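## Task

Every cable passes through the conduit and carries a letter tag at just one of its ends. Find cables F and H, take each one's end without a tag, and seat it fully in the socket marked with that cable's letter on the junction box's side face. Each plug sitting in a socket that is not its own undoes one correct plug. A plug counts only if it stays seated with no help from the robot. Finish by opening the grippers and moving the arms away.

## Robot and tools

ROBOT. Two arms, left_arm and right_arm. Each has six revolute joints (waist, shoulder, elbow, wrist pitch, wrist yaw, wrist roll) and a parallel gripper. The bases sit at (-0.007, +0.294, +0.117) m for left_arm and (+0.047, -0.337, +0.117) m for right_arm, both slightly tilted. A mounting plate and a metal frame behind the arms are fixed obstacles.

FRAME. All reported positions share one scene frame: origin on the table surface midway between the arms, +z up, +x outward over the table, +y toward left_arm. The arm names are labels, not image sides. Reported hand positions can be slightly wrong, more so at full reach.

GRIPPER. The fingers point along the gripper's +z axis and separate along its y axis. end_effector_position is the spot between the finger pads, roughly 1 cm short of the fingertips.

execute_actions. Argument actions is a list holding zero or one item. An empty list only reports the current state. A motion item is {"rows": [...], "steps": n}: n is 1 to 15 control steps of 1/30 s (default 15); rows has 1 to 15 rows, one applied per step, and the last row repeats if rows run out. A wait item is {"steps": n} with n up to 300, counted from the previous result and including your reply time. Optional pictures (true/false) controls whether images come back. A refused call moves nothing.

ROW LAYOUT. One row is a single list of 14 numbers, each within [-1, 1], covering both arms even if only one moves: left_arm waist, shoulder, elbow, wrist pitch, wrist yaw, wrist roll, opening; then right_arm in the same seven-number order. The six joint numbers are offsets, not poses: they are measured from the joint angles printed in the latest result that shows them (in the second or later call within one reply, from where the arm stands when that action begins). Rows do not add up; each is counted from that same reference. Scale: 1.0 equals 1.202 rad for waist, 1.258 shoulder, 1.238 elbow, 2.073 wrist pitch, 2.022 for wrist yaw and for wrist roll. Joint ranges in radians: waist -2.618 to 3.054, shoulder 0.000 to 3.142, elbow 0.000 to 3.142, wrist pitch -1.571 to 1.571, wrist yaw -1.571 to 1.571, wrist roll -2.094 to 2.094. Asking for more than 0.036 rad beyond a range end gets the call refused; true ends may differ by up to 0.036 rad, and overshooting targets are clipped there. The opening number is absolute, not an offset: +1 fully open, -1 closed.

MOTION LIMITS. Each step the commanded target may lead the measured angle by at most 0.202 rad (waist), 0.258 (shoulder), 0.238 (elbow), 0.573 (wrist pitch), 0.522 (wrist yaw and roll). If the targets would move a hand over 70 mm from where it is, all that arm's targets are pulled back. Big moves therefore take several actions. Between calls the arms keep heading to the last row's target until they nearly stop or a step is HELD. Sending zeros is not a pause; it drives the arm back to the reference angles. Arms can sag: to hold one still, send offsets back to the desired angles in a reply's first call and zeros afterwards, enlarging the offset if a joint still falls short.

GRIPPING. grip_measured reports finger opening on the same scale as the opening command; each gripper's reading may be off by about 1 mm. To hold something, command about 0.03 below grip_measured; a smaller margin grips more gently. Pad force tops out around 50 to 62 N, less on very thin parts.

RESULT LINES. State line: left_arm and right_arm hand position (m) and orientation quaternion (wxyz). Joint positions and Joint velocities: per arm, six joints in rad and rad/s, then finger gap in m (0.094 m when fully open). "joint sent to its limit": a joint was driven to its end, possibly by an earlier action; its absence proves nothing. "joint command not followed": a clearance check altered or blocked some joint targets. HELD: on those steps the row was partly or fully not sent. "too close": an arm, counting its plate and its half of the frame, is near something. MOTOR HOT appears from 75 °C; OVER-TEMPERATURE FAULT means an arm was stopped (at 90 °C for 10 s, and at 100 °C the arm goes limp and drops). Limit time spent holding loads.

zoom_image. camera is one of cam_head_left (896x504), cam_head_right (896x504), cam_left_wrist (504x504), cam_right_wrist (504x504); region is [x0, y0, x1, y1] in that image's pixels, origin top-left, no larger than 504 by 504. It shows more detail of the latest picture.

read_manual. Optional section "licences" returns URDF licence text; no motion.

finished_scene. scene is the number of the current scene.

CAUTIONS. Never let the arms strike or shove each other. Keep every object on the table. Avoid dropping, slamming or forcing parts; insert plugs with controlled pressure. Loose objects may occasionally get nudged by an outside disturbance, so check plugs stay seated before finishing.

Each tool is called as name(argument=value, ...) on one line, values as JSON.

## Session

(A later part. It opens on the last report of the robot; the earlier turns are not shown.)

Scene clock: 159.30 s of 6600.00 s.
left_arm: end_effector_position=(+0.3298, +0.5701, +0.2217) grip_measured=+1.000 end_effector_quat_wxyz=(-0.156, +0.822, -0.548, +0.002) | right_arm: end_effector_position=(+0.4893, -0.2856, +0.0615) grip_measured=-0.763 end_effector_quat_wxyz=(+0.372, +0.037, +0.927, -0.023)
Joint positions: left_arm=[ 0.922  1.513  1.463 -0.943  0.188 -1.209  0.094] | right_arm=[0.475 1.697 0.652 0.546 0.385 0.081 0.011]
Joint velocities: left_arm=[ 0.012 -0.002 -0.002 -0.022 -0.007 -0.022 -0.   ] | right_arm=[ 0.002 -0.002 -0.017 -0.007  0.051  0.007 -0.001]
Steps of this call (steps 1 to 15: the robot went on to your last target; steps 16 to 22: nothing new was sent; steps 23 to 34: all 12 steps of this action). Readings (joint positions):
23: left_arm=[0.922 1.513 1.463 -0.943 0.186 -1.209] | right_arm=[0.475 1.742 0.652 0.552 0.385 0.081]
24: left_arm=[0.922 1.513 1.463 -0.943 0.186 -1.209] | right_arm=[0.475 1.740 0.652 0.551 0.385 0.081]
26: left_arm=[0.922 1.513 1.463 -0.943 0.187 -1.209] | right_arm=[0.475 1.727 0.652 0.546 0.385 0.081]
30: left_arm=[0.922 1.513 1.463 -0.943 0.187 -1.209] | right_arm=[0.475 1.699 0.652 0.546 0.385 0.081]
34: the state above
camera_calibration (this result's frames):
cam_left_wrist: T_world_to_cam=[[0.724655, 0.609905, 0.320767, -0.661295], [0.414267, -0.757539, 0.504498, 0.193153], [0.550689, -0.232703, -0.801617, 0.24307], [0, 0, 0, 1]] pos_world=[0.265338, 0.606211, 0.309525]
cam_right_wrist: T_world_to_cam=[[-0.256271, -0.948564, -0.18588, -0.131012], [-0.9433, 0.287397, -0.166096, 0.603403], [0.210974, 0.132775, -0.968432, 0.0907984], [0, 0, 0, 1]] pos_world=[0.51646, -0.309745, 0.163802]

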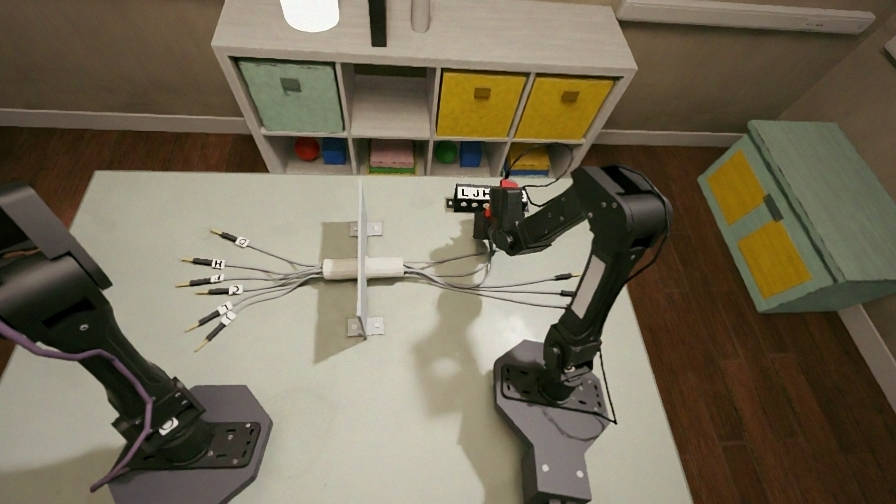

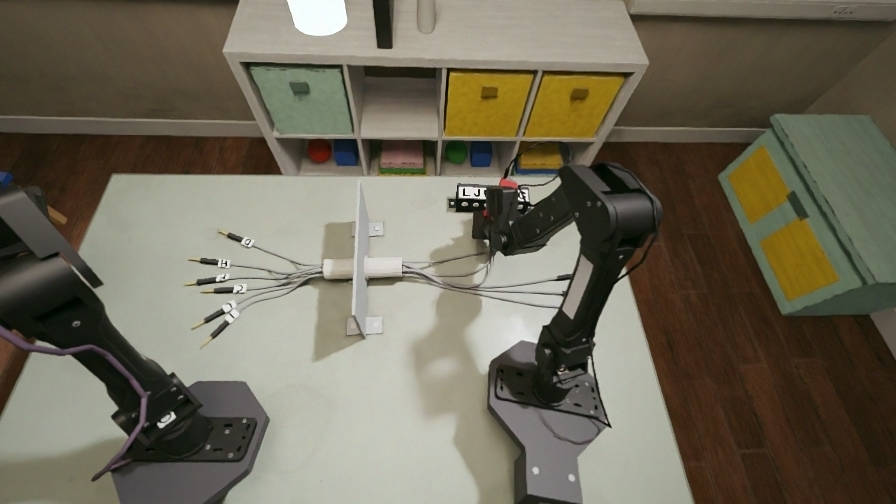

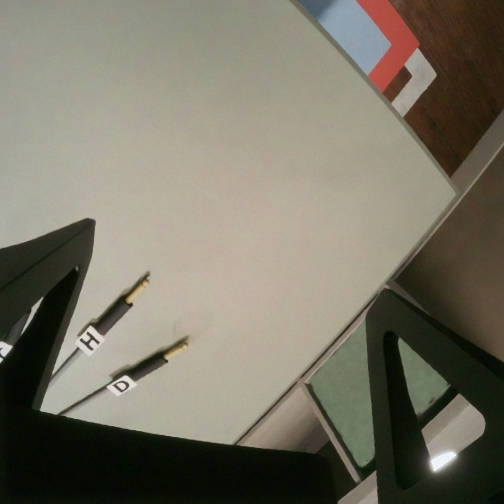

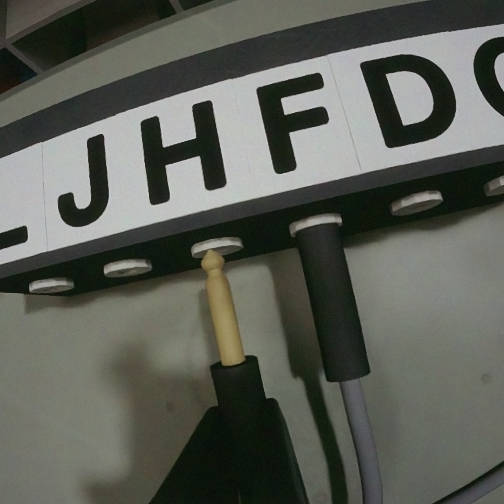

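execute_actions(actions=[{"rows":[[0,0,0,0,0,0,1,0,0.008,0,0.004,0,0,-0.8],[0,0,0,0,0,0,1,0,0.016,0,0.004,0,0,-0.8]],"steps":10}])

Scene clock: 160.47 s of 6600.00 s.
left_arm: end_effector_position=(+0.3301, +0.5698, +0.2217) grip_measured=+1.000 end_effector_quat_wxyz=(-0.156, +0.822, -0.548, +0.003) | right_arm: end_effector_position=(+0.4893, -0.2856, +0.0615) grip_measured=-0.763 end_effector_quat_wxyz=(+0.372, +0.037, +0.927, -0.023)
Joint positions: left_arm=[ 0.922  1.513  1.463 -0.943  0.19  -1.209  0.094] | right_arm=[0.475 1.697 0.652 0.546 0.385 0.081 0.011]
Joint velocities: left_arm=[ 0.007 -0.007 -0.007  0.007  0.007  0.022 -0.001] | right_arm=[ 0.007 -0.017 -0.037 -0.051  0.051 -0.037 -0.002]
Steps of this call (steps 1 to 15: the robot went on to your last target; steps 16 to 25: nothing new was sent; steps 26 to 35: all 10 steps of this action). Readings (joint positions):
26: left_arm=[0.922 1.513 1.463 -0.943 0.188 -1.209] | right_arm=[0.475 1.697 0.652 0.546 0.385 0.081]
27: left_arm=[0.922 1.513 1.463 -0.943 0.189 -1.209] | right_arm=[0.475 1.697 0.652 0.546 0.385 0.081]
29: left_arm=[0.922 1.513 1.463 -0.943 0.189 -1.209] | right_arm=[0.475 1.697 0.652 0.546 0.385 0.081]
33: left_arm=[0.922 1.513 1.463 -0.943 0.190 -1.209] | right_arm=[0.475 1.697 0.652 0.546 0.385 0.081]
35: the state above
camera_calibration (this result's frames):
cam_left_wrist: T_world_to_cam=[[0.724599, 0.60992, 0.320863, -0.661324], [0.412997, -0.757013, 0.506325, 0.192542], [0.551715, -0.234367, -0.800426, 0.24317], [0, 0, 0, 1]] pos_world=[0.265515, 0.606103, 0.309346]
cam_right_wrist: T_world_to_cam=[[-0.256271, -0.948564, -0.18588, -0.131012], [-0.9433, 0.287397, -0.166096, 0.603403], [0.210974, 0.132775, -0.968432, 0.0907984], [0, 0, 0, 1]] pos_world=[0.51646, -0.309745, 0.163802]

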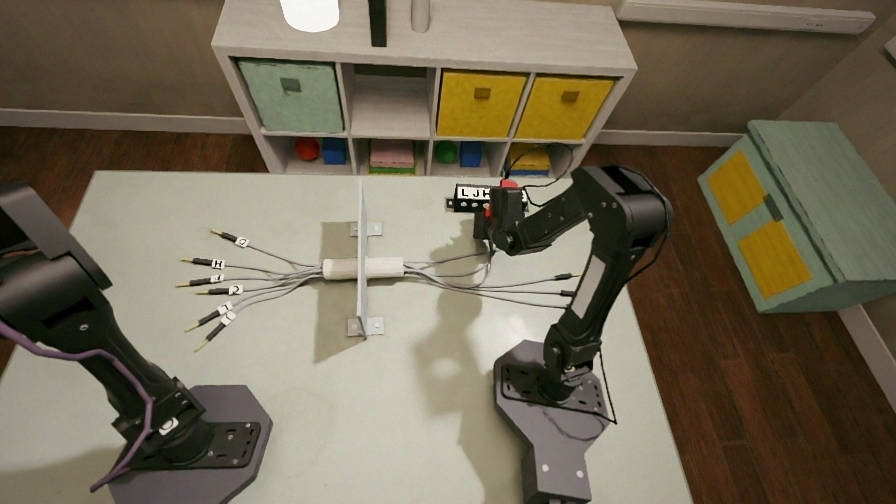

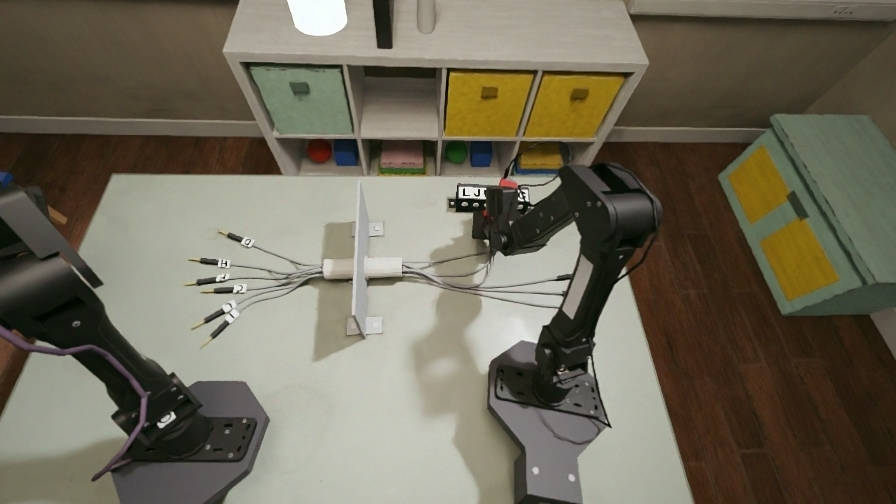

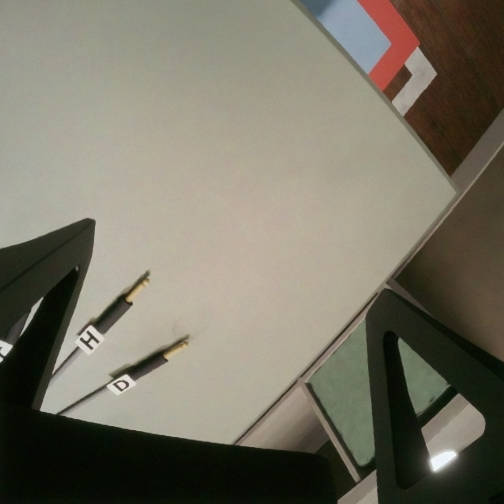

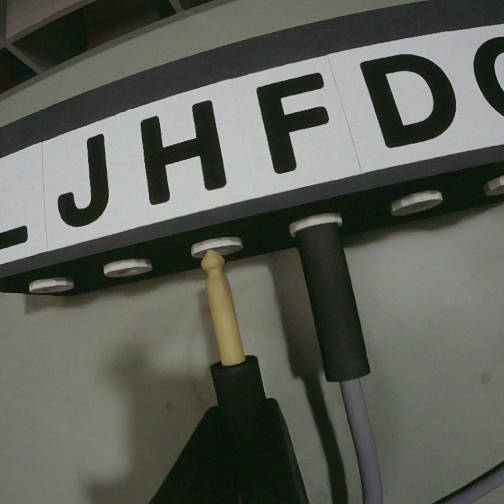

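zoom_image(camera="cam_right_wrist", region=[150,200,290,300])

execute_actions(actions=[{"rows":[[0,0,0,0,0,0,1,0,0.012,-0.02,0.004,0,0,-0.8],[0,0,0,0,0,0,1,0,0.02,-0.02,0.004,0,0,-0.8],[0,0,0,0,0,0,1,0,0.026,-0.02,0.004,0,0,-0.8]],"steps":10}])

Region (150, 200, 290, 300) of cam_right_wrist's 504x504 image, scaled by 3.600, with more detail than that image has; it fills the top 360 rows of this view, and the rest is white.

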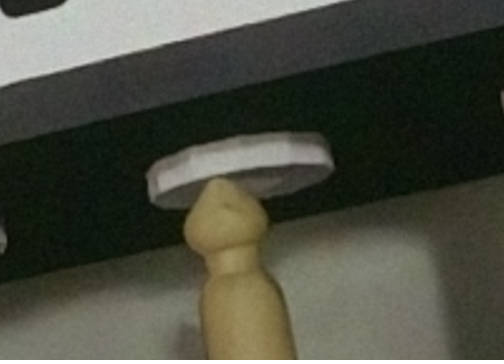

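Scene clock: 162.00 s of 6600.00 s.
left_arm: end_effector_position=(+0.3305, +0.5695, +0.2217) grip_measured=+1.000 end_effector_quat_wxyz=(-0.155, +0.822, -0.548, +0.005) | right_arm: end_effector_position=(+0.4854, -0.2846, +0.0523) grip_measured=-0.763 end_effector_quat_wxyz=(+0.362, +0.034, +0.931, -0.025)
Joint positions: left_arm=[ 0.922  1.513  1.463 -0.943  0.193 -1.209  0.094] | right_arm=[0.475 1.722 0.652 0.548 0.385 0.081 0.011]
Joint velocities: left_arm=[ 0.017 -0.017  0.002 -0.037 -0.007 -0.037 -0.001] | right_arm=[-0.007 -0.007  0.002  0.007  0.022 -0.051  0.   ]
Steps of this call (steps 1 to 15: the robot went on to your last target; steps 16 to 36: nothing new was sent; steps 37 to 46: all 10 steps of this action). Readings (joint positions):
37: left_arm=[0.922 1.513 1.463 -0.943 0.191 -1.209] | right_arm=[0.475 1.697 0.652 0.546 0.385 0.081]
38: left_arm=[0.922 1.513 1.463 -0.943 0.191 -1.209] | right_arm=[0.475 1.698 0.652 0.546 0.385 0.081]
40: left_arm=[0.922 1.513 1.463 -0.943 0.192 -1.209] | right_arm=[0.475 1.705 0.652 0.548 0.385 0.081]
44: left_arm=[0.922 1.513 1.463 -0.943 0.192 -1.209] | right_arm=[0.475 1.721 0.652 0.548 0.385 0.081]
46: the state above
camera_calibration (this result's frames):
cam_left_wrist: T_world_to_cam=[[0.724535, 0.609938, 0.320974, -0.661358], [0.411512, -0.756396, 0.508452, 0.191829], [0.552908, -0.236307, -0.799032, 0.243286], [0, 0, 0, 1]] pos_world=[0.265722, 0.605976, 0.309137]
cam_right_wrist: T_world_to_cam=[[-0.255711, -0.950772, -0.175055, -0.134229], [-0.948123, 0.282015, -0.146731, 0.597673], [0.188876, 0.128452, -0.973564, 0.0924187], [0, 0, 0, 1]] pos_world=[0.514888, -0.308045, 0.154175]

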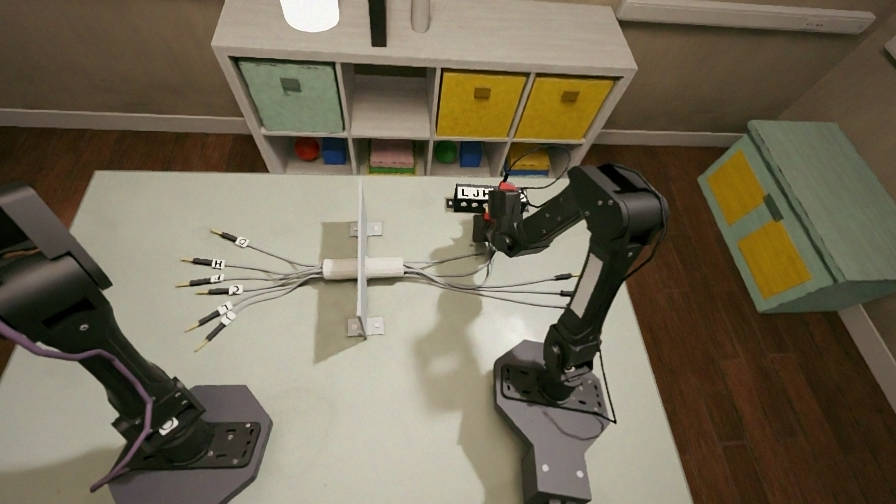

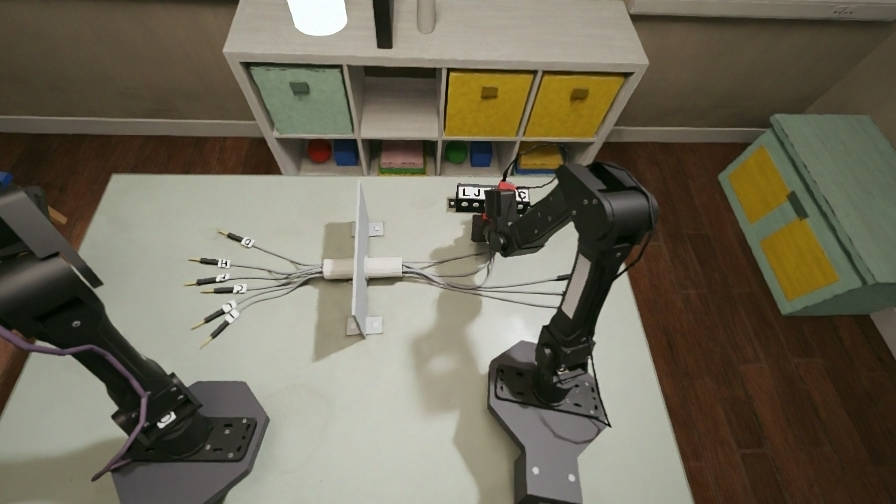

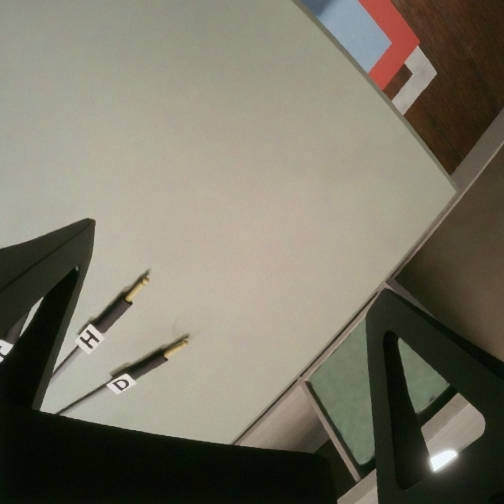

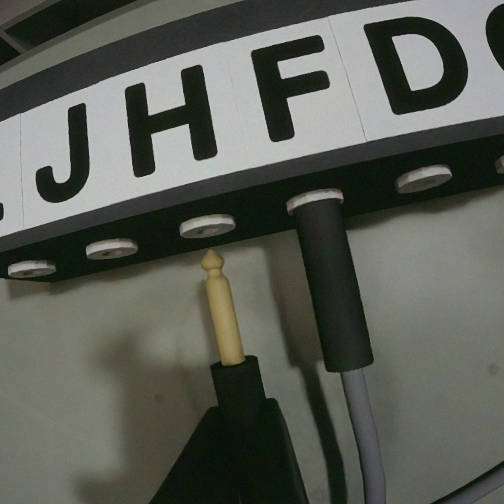

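execute_actions(actions=[{"rows":[[0,0,0,0,0,0,1,-0.008,0.004,0.025,0,-0.003,0,-0.8],[0,0,0,0,0,0,1,-0.013,0.008,0.037,-0.004,-0.005,0,-0.8],[0,0,0,0,0,0,1,-0.017,0.012,0.049,-0.008,-0.007,0,-0.8],[0,0,0,0,0,0,1,-0.02,0.016,0.06,-0.011,-0.009,0,-0.8]],"steps":12}])

Scene clock: 164.83 s of 6600.00 s.
left_arm: end_effector_position=(+0.3307, +0.5692, +0.2216) grip_measured=+1.000 end_effector_quat_wxyz=(-0.155, +0.822, -0.548, +0.006) | right_arm: end_effector_position=(+0.4929, -0.2857, +0.0508) grip_measured=-0.763 end_effector_quat_wxyz=(+0.357, +0.034, +0.933, -0.022)
Joint positions: left_arm=[ 0.922  1.513  1.463 -0.943  0.195 -1.209  0.094] | right_arm=[0.462 1.735 0.691 0.512 0.368 0.081 0.011]
Joint velocities: left_arm=[-0.012  0.012  0.002  0.051 -0.022  0.022 -0.   ] | right_arm=[-0.002 -0.002  0.007 -0.022  0.022 -0.022 -0.001]
Steps of this call (steps 1 to 15: the robot went on to your last target; steps 16 to 73: nothing new was sent; steps 74 to 85: all 12 steps of this action). Readings (joint positions):
74: left_arm=[0.922 1.513 1.463 -0.943 0.193 -1.209] | right_arm=[0.475 1.722 0.652 0.548 0.385 0.081]
75: left_arm=[0.922 1.513 1.463 -0.943 0.194 -1.209] | right_arm=[0.474 1.722 0.654 0.546 0.384 0.081]
77: left_arm=[0.922 1.513 1.463 -0.943 0.194 -1.209] | right_arm=[0.469 1.725 0.669 0.536 0.381 0.081]
81: left_arm=[0.922 1.513 1.463 -0.943 0.195 -1.209] | right_arm=[0.462 1.734 0.687 0.514 0.374 0.081]
85: the state above
camera_calibration (this result's frames):
cam_left_wrist: T_world_to_cam=[[0.724479, 0.609954, 0.32107, -0.661387], [0.410237, -0.755862, 0.510273, 0.191217], [0.553928, -0.237968, -0.797832, 0.243384], [0, 0, 0, 1]] pos_world=[0.2659, 0.605867, 0.308958]
cam_right_wrist: T_world_to_cam=[[-0.256831, -0.949974, -0.177729, -0.132623], [-0.950109, 0.281861, -0.133596, 0.605176], [0.177007, 0.13455, -0.974969, 0.0973369], [0, 0, 0, 1]] pos_world=[0.523692, -0.30966, 0.152179]

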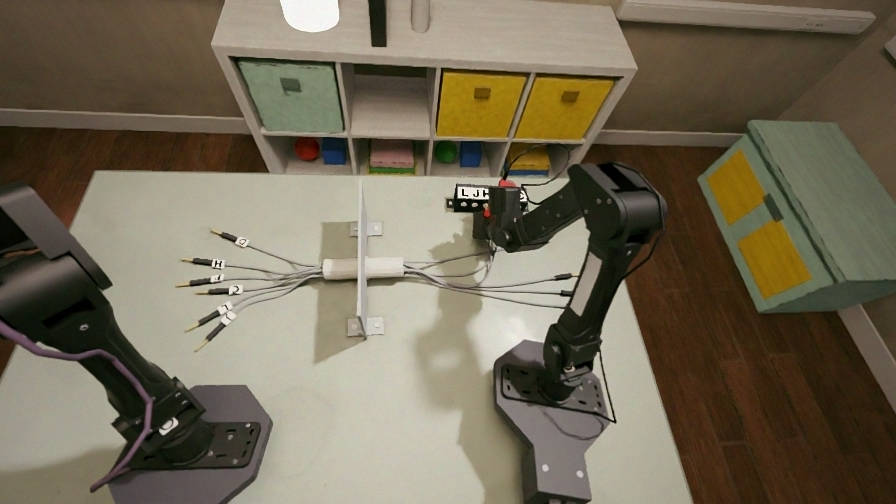

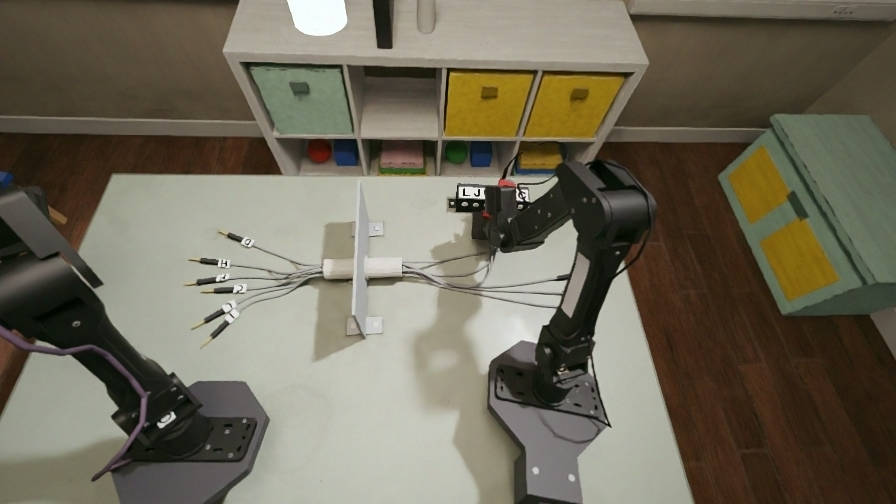

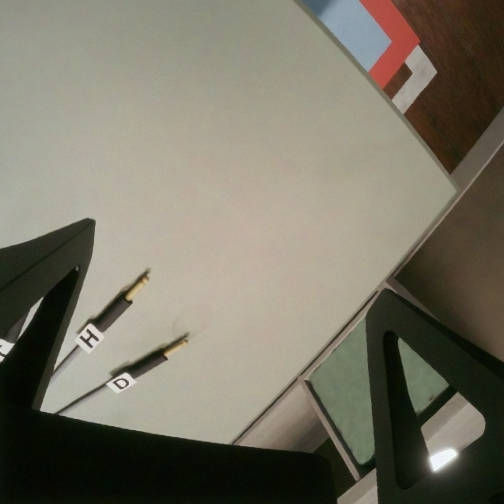

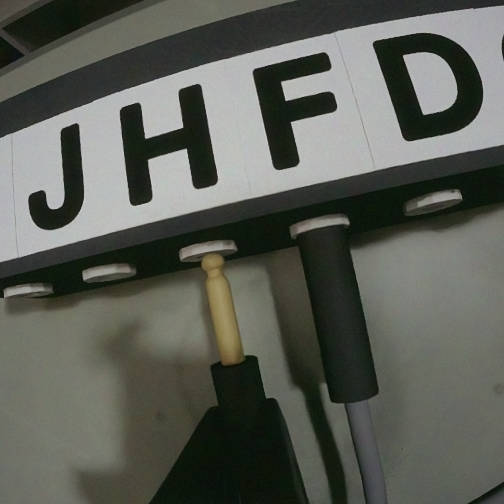

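execute_actions(actions=[{"rows":[[0,0,0,0,0,0,1,0.01,0,-0.015,0,0.005,0,-0.8],[0,0,0,0,0,0,1,0.02,0,-0.018,0,0.01,0,-0.8],[0,0,0,0,0,0,1,0.022,0,-0.018,0.01,0.014,0,-0.8],[0,0,0,0,0,0,1,0.022,0,-0.018,0.02,0.014,0,-0.8],[0,0,0,0,0,0,1,0.022,0,-0.018,0.03,0.014,0,-0.8]],"steps":13}])

Scene clock: 166.23 s of 6600.00 s.
left_arm: end_effector_position=(+0.3310, +0.5689, +0.2216) grip_measured=+1.000 end_effector_quat_wxyz=(-0.155, +0.822, -0.549, +0.007) | right_arm: end_effector_position=(+0.4918, -0.2851, +0.0517) grip_measured=-0.763 end_effector_quat_wxyz=(+0.361, +0.035, +0.932, -0.026)
Joint positions: left_arm=[ 0.922  1.513  1.463 -0.943  0.197 -1.209  0.094] | right_arm=[0.47  1.735 0.682 0.528 0.383 0.081 0.011]
Joint velocities: left_arm=[-0.022  0.007 -0.017 -0.037 -0.007 -0.007  0.   ] | right_arm=[-0.012  0.002 -0.002  0.007 -0.007  0.051 -0.   ]
Steps of this call (steps 1 to 15: the robot went on to your last target; steps 16 to 29: nothing new was sent; steps 30 to 42: all 13 steps of this action). Readings (joint positions):
30: left_arm=[0.922 1.513 1.463 -0.943 0.195 -1.209] | right_arm=[0.462 1.735 0.691 0.511 0.368 0.081]
31: left_arm=[0.922 1.513 1.463 -0.943 0.196 -1.209] | right_arm=[0.462 1.735 0.691 0.511 0.369 0.081]
33: left_arm=[0.922 1.513 1.463 -0.943 0.197 -1.209] | right_arm=[0.466 1.735 0.691 0.511 0.375 0.081]
37: left_arm=[0.922 1.513 1.463 -0.943 0.197 -1.209] | right_arm=[0.470 1.735 0.684 0.524 0.382 0.081]
42: the state above
camera_calibration (this result's frames):
cam_left_wrist: T_world_to_cam=[[0.724423, 0.60997, 0.321165, -0.661416], [0.408959, -0.755325, 0.512091, 0.190605], [0.554944, -0.239627, -0.796628, 0.24348], [0, 0, 0, 1]] pos_world=[0.266078, 0.605757, 0.30878]
cam_right_wrist: T_world_to_cam=[[-0.259289, -0.950154, -0.173137, -0.13128], [-0.947771, 0.284803, -0.143587, 0.604234], [0.18574, 0.126864, -0.974375, 0.0918153], [0, 0, 0, 1]] pos_world=[0.521582, -0.308472, 0.153493]

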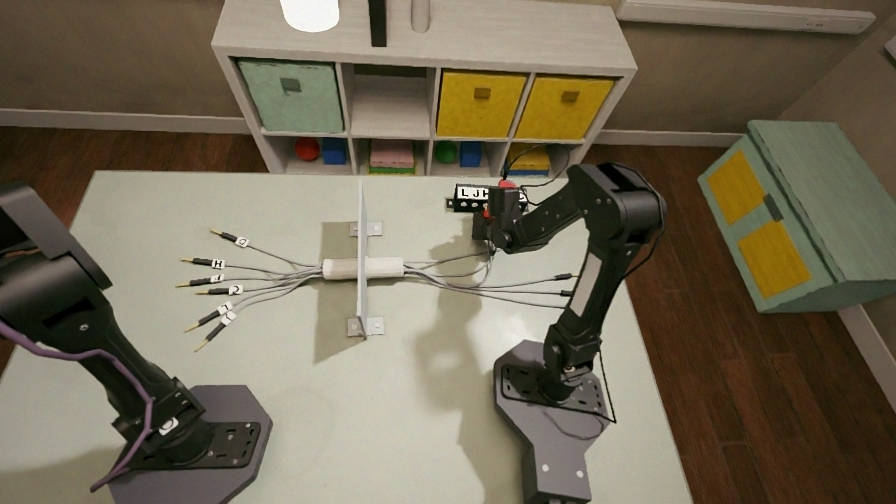

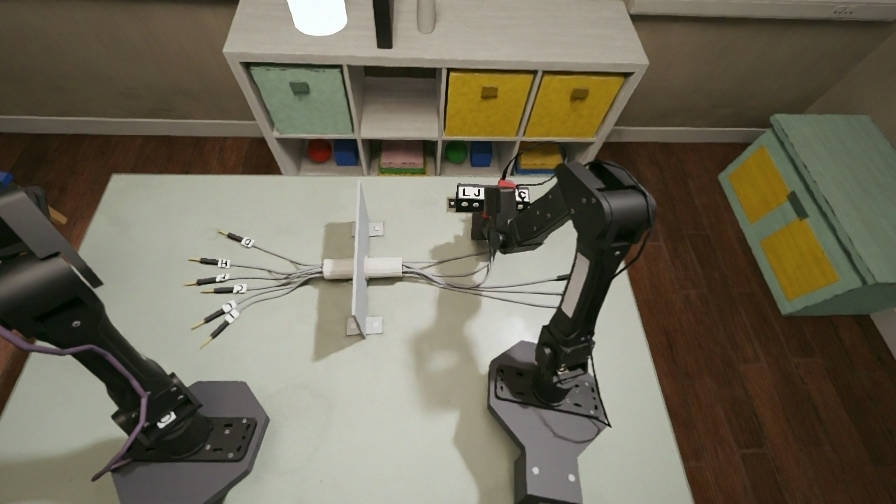

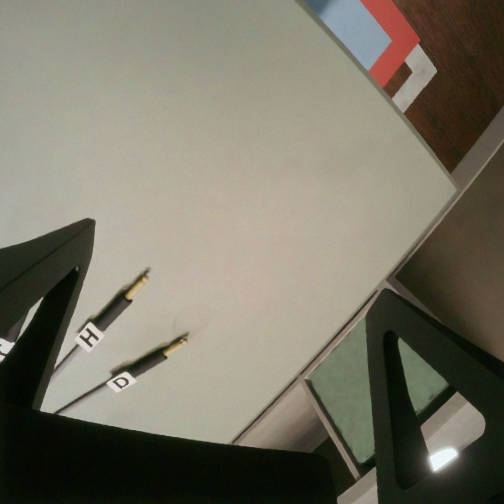

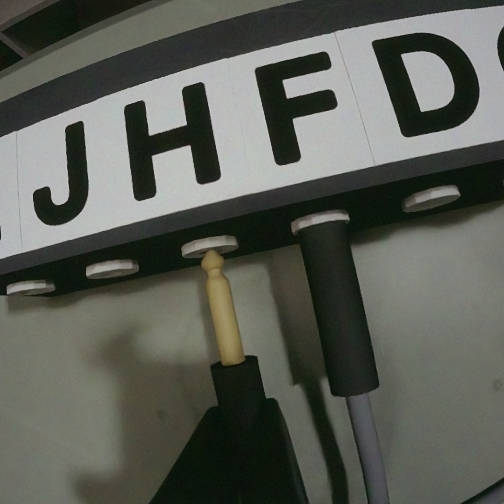

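zoom_image(camera="cam_right_wrist", region=[150,200,290,300])

execute_actions(actions=[])

Region (150, 200, 290, 300) of cam_right_wrist's 504x504 image, scaled by 3.600, with more detail than that image has; it fills the top 360 rows of this view, and the rest is white.

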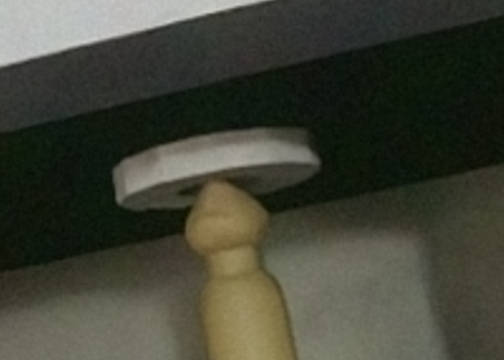

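Scene clock: 166.70 s of 6600.00 s.
left_arm: end_effector_position=(+0.3310, +0.5689, +0.2216) grip_measured=+1.000 end_effector_quat_wxyz=(-0.155, +0.822, -0.549, +0.007) | right_arm: end_effector_position=(+0.4918, -0.2851, +0.0518) grip_measured=-0.763 end_effector_quat_wxyz=(+0.361, +0.035, +0.931, -0.026)
Joint positions: left_arm=[ 0.922  1.513  1.463 -0.943  0.197 -1.209  0.094] | right_arm=[0.47  1.735 0.681 0.53  0.383 0.081 0.011]
Joint velocities: left_arm=[ 0.012 -0.002  0.002  0.022 -0.007  0.051  0.   ] | right_arm=[ 0.007 -0.017  0.012 -0.022 -0.051 -0.066 -0.   ]
Steps of this call (steps 1 to 14: the robot went on to your last target). Readings (joint positions):
1: left_arm=[0.922 1.513 1.463 -0.943 0.197 -1.209] | right_arm=[0.470 1.735 0.682 0.529 0.383 0.081]
2: left_arm=[0.922 1.513 1.463 -0.943 0.197 -1.209] | right_arm=[0.470 1.735 0.682 0.529 0.383 0.081]
4: left_arm=[0.922 1.513 1.463 -0.943 0.197 -1.209] | right_arm=[0.470 1.735 0.681 0.530 0.383 0.081]
8: left_arm=[0.922 1.513 1.463 -0.943 0.197 -1.209] | right_arm=[0.470 1.735 0.681 0.530 0.383 0.081]
14: the state above
camera_calibration (this result's frames):
cam_left_wrist: T_world_to_cam=[[0.724423, 0.60997, 0.321165, -0.661416], [0.408959, -0.755325, 0.512091, 0.190605], [0.554944, -0.239627, -0.796628, 0.24348], [0, 0, 0, 1]] pos_world=[0.266078, 0.605757, 0.30878]
cam_right_wrist: T_world_to_cam=[[-0.259322, -0.950048, -0.173668, -0.131195], [-0.947548, 0.285062, -0.144545, 0.604292], [0.186831, 0.127075, -0.974139, 0.0914169], [0, 0, 0, 1]] pos_world=[0.521495, -0.308519, 0.153616]

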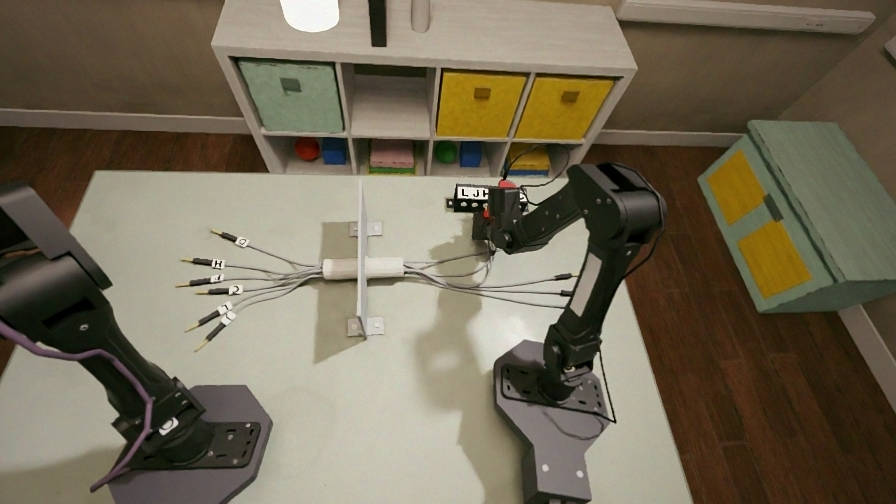

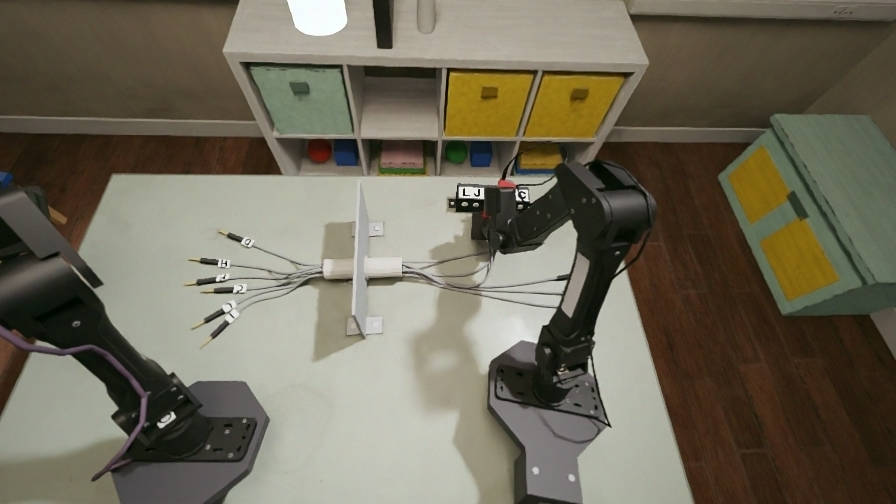

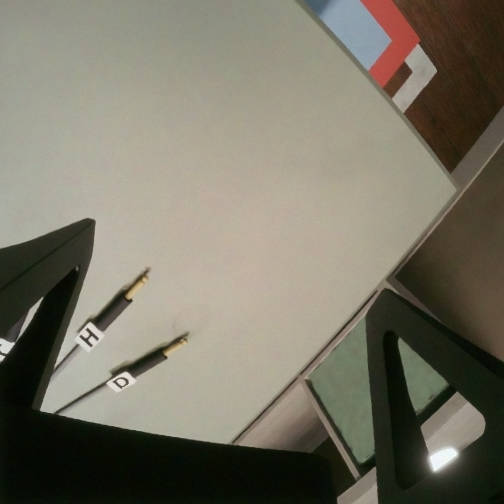

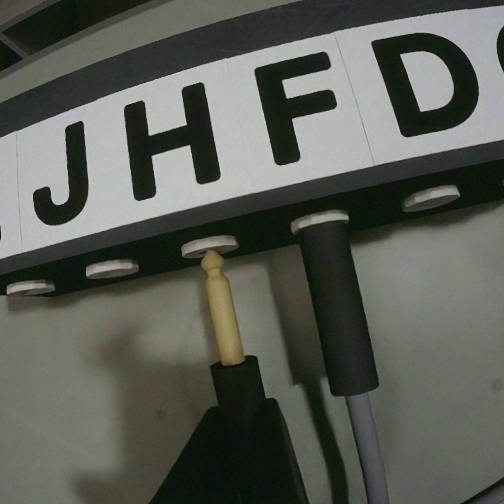

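execute_actions(actions=[{"rows":[[0,0,0,0,0,0,1,-0.010,0.004,0.025,0.018,-0.003,0,-0.8],[0,0,0,0,0,0,1,-0.016,0.008,0.037,0.016,-0.006,0,-0.8],[0,0,0,0,0,0,1,-0.021,0.012,0.049,0.014,-0.009,0,-0.8],[0,0,0,0,0,0,1,-0.026,0.016,0.062,0.012,-0.012,0,-0.8]],"steps":12}])

Scene clock: 167.83 s of 6600.00 s.
left_arm: end_effector_position=(+0.3313, +0.5686, +0.2216) grip_measured=+1.000 end_effector_quat_wxyz=(-0.154, +0.822, -0.549, +0.008) | right_arm: end_effector_position=(+0.5005, -0.2855, +0.0501) grip_measured=-0.763 end_effector_quat_wxyz=(+0.360, +0.036, +0.932, -0.018)
Joint positions: left_arm=[ 0.922  1.513  1.463 -0.943  0.2   -1.209  0.094] | right_arm=[0.454 1.753 0.717 0.513 0.356 0.081 0.011]
Joint velocities: left_arm=[ 0.017 -0.002 -0.002 -0.007 -0.007 -0.081 -0.001] | right_arm=[ 0.012 -0.002 -0.007 -0.022 -0.037 -0.007 -0.001]
Steps of this call (steps 1 to 15: the robot went on to your last target; steps 16 to 22: nothing new was sent; steps 23 to 34: all 12 steps of this action). Readings (joint positions):
23: left_arm=[0.922 1.513 1.463 -0.943 0.198 -1.209] | right_arm=[0.470 1.735 0.681 0.530 0.383 0.081]
24: left_arm=[0.922 1.513 1.463 -0.943 0.198 -1.209] | right_arm=[0.469 1.735 0.681 0.530 0.382 0.081]
26: left_arm=[0.922 1.513 1.463 -0.943 0.199 -1.209] | right_arm=[0.463 1.739 0.691 0.523 0.373 0.081]
30: left_arm=[0.922 1.513 1.463 -0.943 0.200 -1.209] | right_arm=[0.454 1.753 0.717 0.513 0.356 0.081]
34: the state above
camera_calibration (this result's frames):
cam_left_wrist: T_world_to_cam=[[0.724358, 0.609989, 0.321277, -0.66145], [0.407465, -0.754693, 0.514209, 0.189891], [0.556127, -0.241562, -0.795217, 0.243591], [0, 0, 0, 1]] pos_world=[0.266285, 0.605629, 0.308572]
cam_right_wrist: T_world_to_cam=[[-0.25686, -0.948172, -0.187061, -0.129617], [-0.94883, 0.284199, -0.137667, 0.612453], [0.183695, 0.142128, -0.972654, 0.093978], [0, 0, 0, 1]] pos_world=[0.530557, -0.310315, 0.151476]

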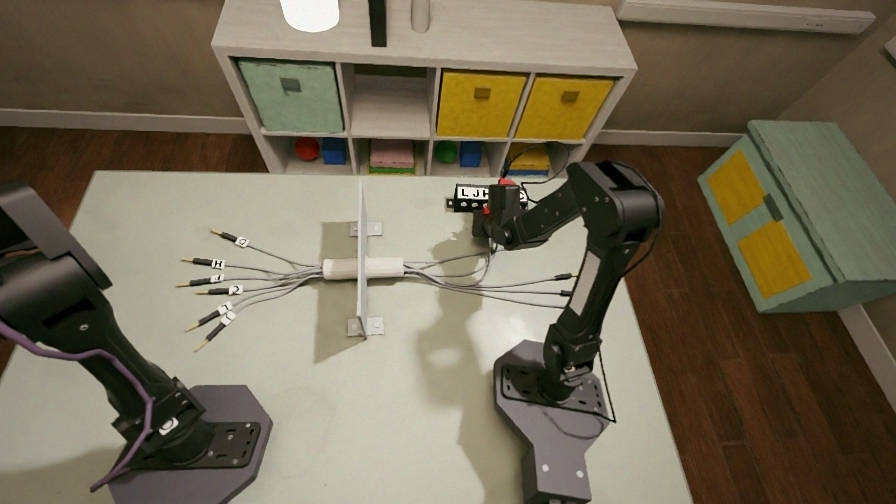

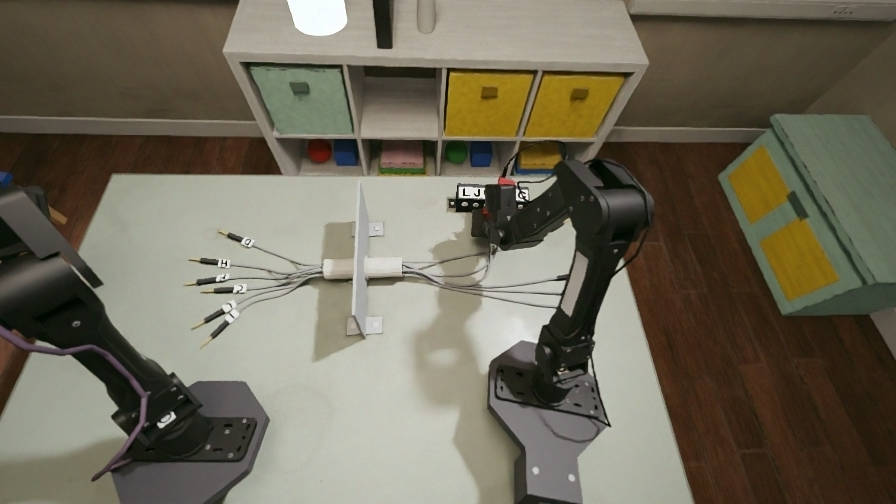

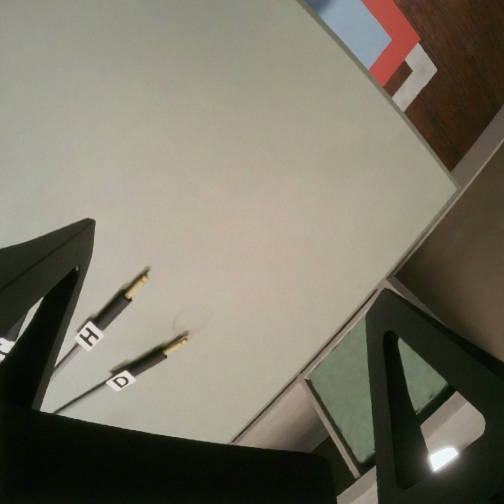

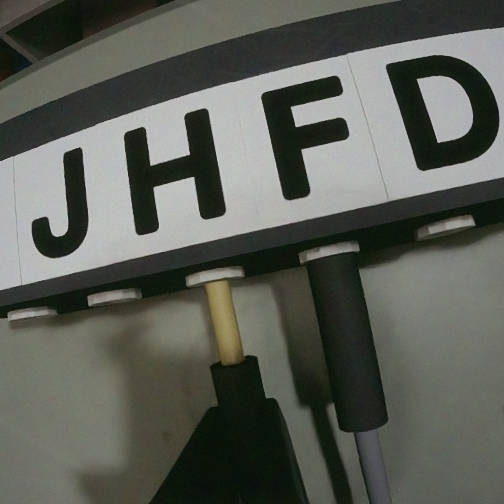

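execute_actions(actions=[{"rows":[[0,0,0,0,0,0,1,0.01,0,-0.01,0.02,0,0.012,-0.8],[0,0,0,0,0,0,1,0.018,0,-0.01,0.025,0,0.024,-0.8],[0,0,0,0,0,0,1,0.022,0,-0.01,0.03,0,0.036,-0.8],[0,0,0,0,0,0,1,0.022,0,-0.01,0.03,0,0.042,-0.8],[0,0,0,0,0,0,1,0.022,0,-0.01,0.03,0,0.042,-0.8],[0,0,0,0,0,0,1,0.022,0,-0.01,0.03,0,0.042,-0.8],[0,0,0,0,0,0,1,0.018,0.004,0.02,0.03,-0.003,0.042,-0.8],[0,0,0,0,0,0,1,0.012,0.008,0.035,0.03,-0.006,0.042,-0.8],[0,0,0,0,0,0,1,0.006,0.012,0.048,0.03,-0.009,0.042,-0.8],[0,0,0,0,0,0,1,0,0.016,0.06,0.03,-0.012,0.042,-0.8]],"steps":15}])

Scene clock: 170.63 s of 6600.00 s.
left_arm: end_effector_position=(+0.3316, +0.5683, +0.2216) grip_measured=+1.000 end_effector_quat_wxyz=(-0.154, +0.821, -0.549, +0.009) | right_arm: end_effector_position=(+0.5012, -0.2832, +0.0493) grip_measured=-0.763 end_effector_quat_wxyz=(+0.357, +0.065, +0.932, -0.006)
Joint positions: left_arm=[ 0.922  1.513  1.463 -0.943  0.202 -1.209  0.094] | right_arm=[0.458 1.758 0.727 0.5   0.357 0.148 0.011]
Joint velocities: left_arm=[ 0.007  0.007 -0.012 -0.095 -0.007 -0.095 -0.001] | right_arm=[ 0.002  0.002  0.017  0.037 -0.022  0.007  0.   ]
Steps of this call (steps 1 to 15: the robot went on to your last target; steps 16 to 69: nothing new was sent; steps 70 to 84: all 15 steps of this action). Readings (joint positions):
70: left_arm=[0.922 1.513 1.463 -0.943 0.200 -1.209] | right_arm=[0.454 1.753 0.717 0.513 0.356 0.083]
71: left_arm=[0.922 1.513 1.463 -0.943 0.201 -1.209] | right_arm=[0.454 1.753 0.717 0.513 0.356 0.088]
73: left_arm=[0.922 1.513 1.463 -0.943 0.201 -1.209] | right_arm=[0.457 1.753 0.717 0.513 0.358 0.109]
77: left_arm=[0.922 1.513 1.463 -0.943 0.202 -1.209] | right_arm=[0.458 1.753 0.717 0.513 0.357 0.136]
84: the state above
camera_calibration (this result's frames):
cam_left_wrist: T_world_to_cam=[[0.724302, 0.610005, 0.321372, -0.661479], [0.406183, -0.754147, 0.516021, 0.189279], [0.557137, -0.24322, -0.794004, 0.243684], [0, 0, 0, 1]] pos_world=[0.266464, 0.605519, 0.308395]
cam_right_wrist: T_world_to_cam=[[-0.299201, -0.926774, -0.22709, -0.098181], [-0.935468, 0.331815, -0.121647, 0.618331], [0.188091, 0.176039, -0.966246, 0.0998418], [0, 0, 0, 1]] pos_world=[0.530274, -0.313739, 0.149394]

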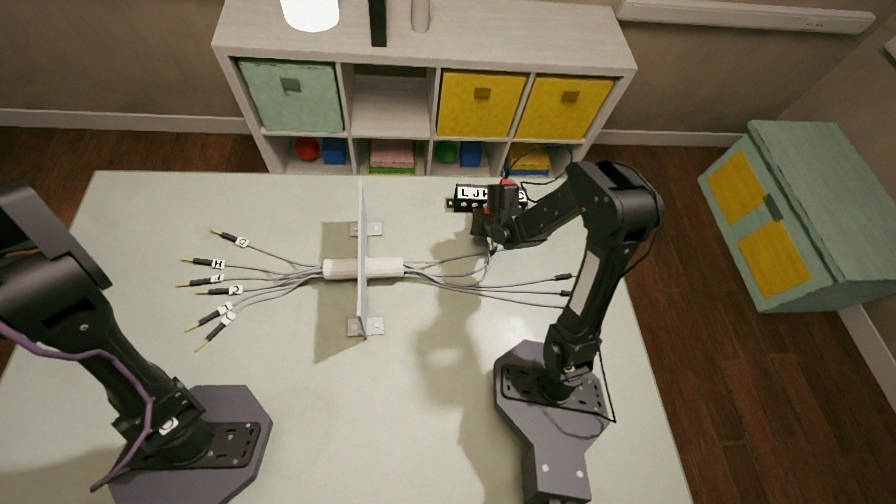

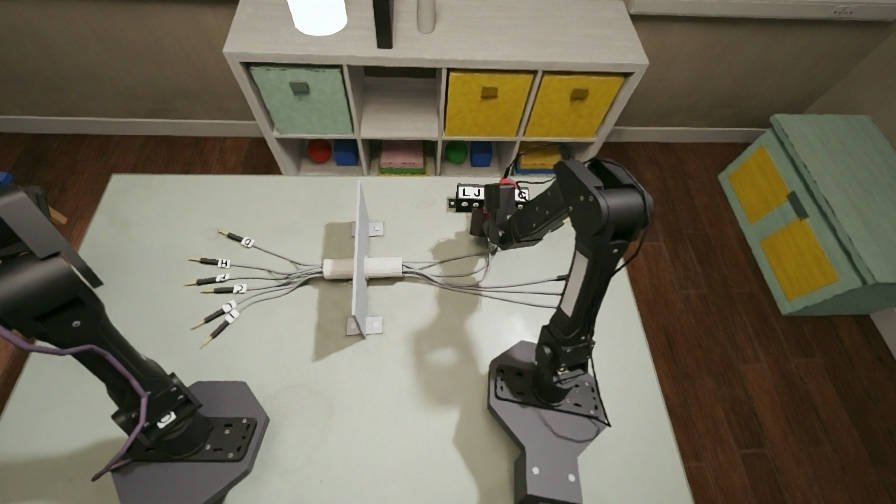

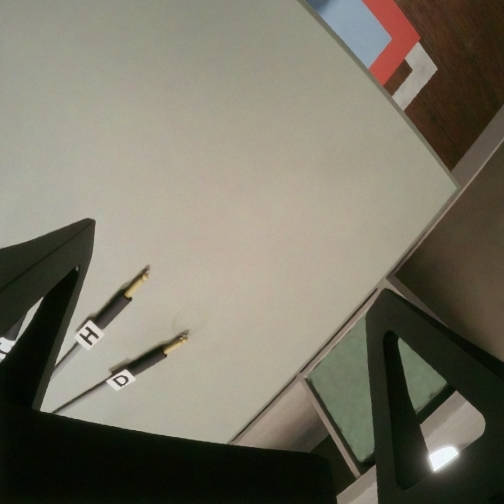

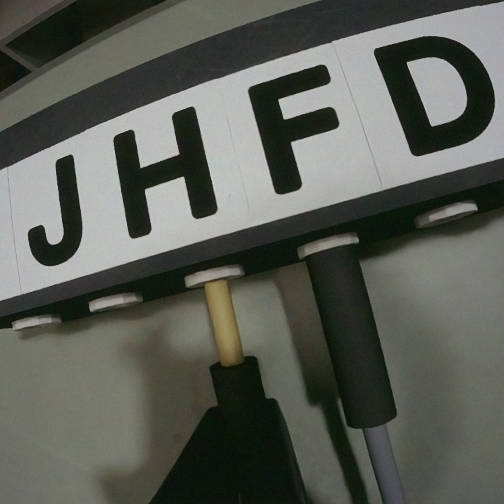

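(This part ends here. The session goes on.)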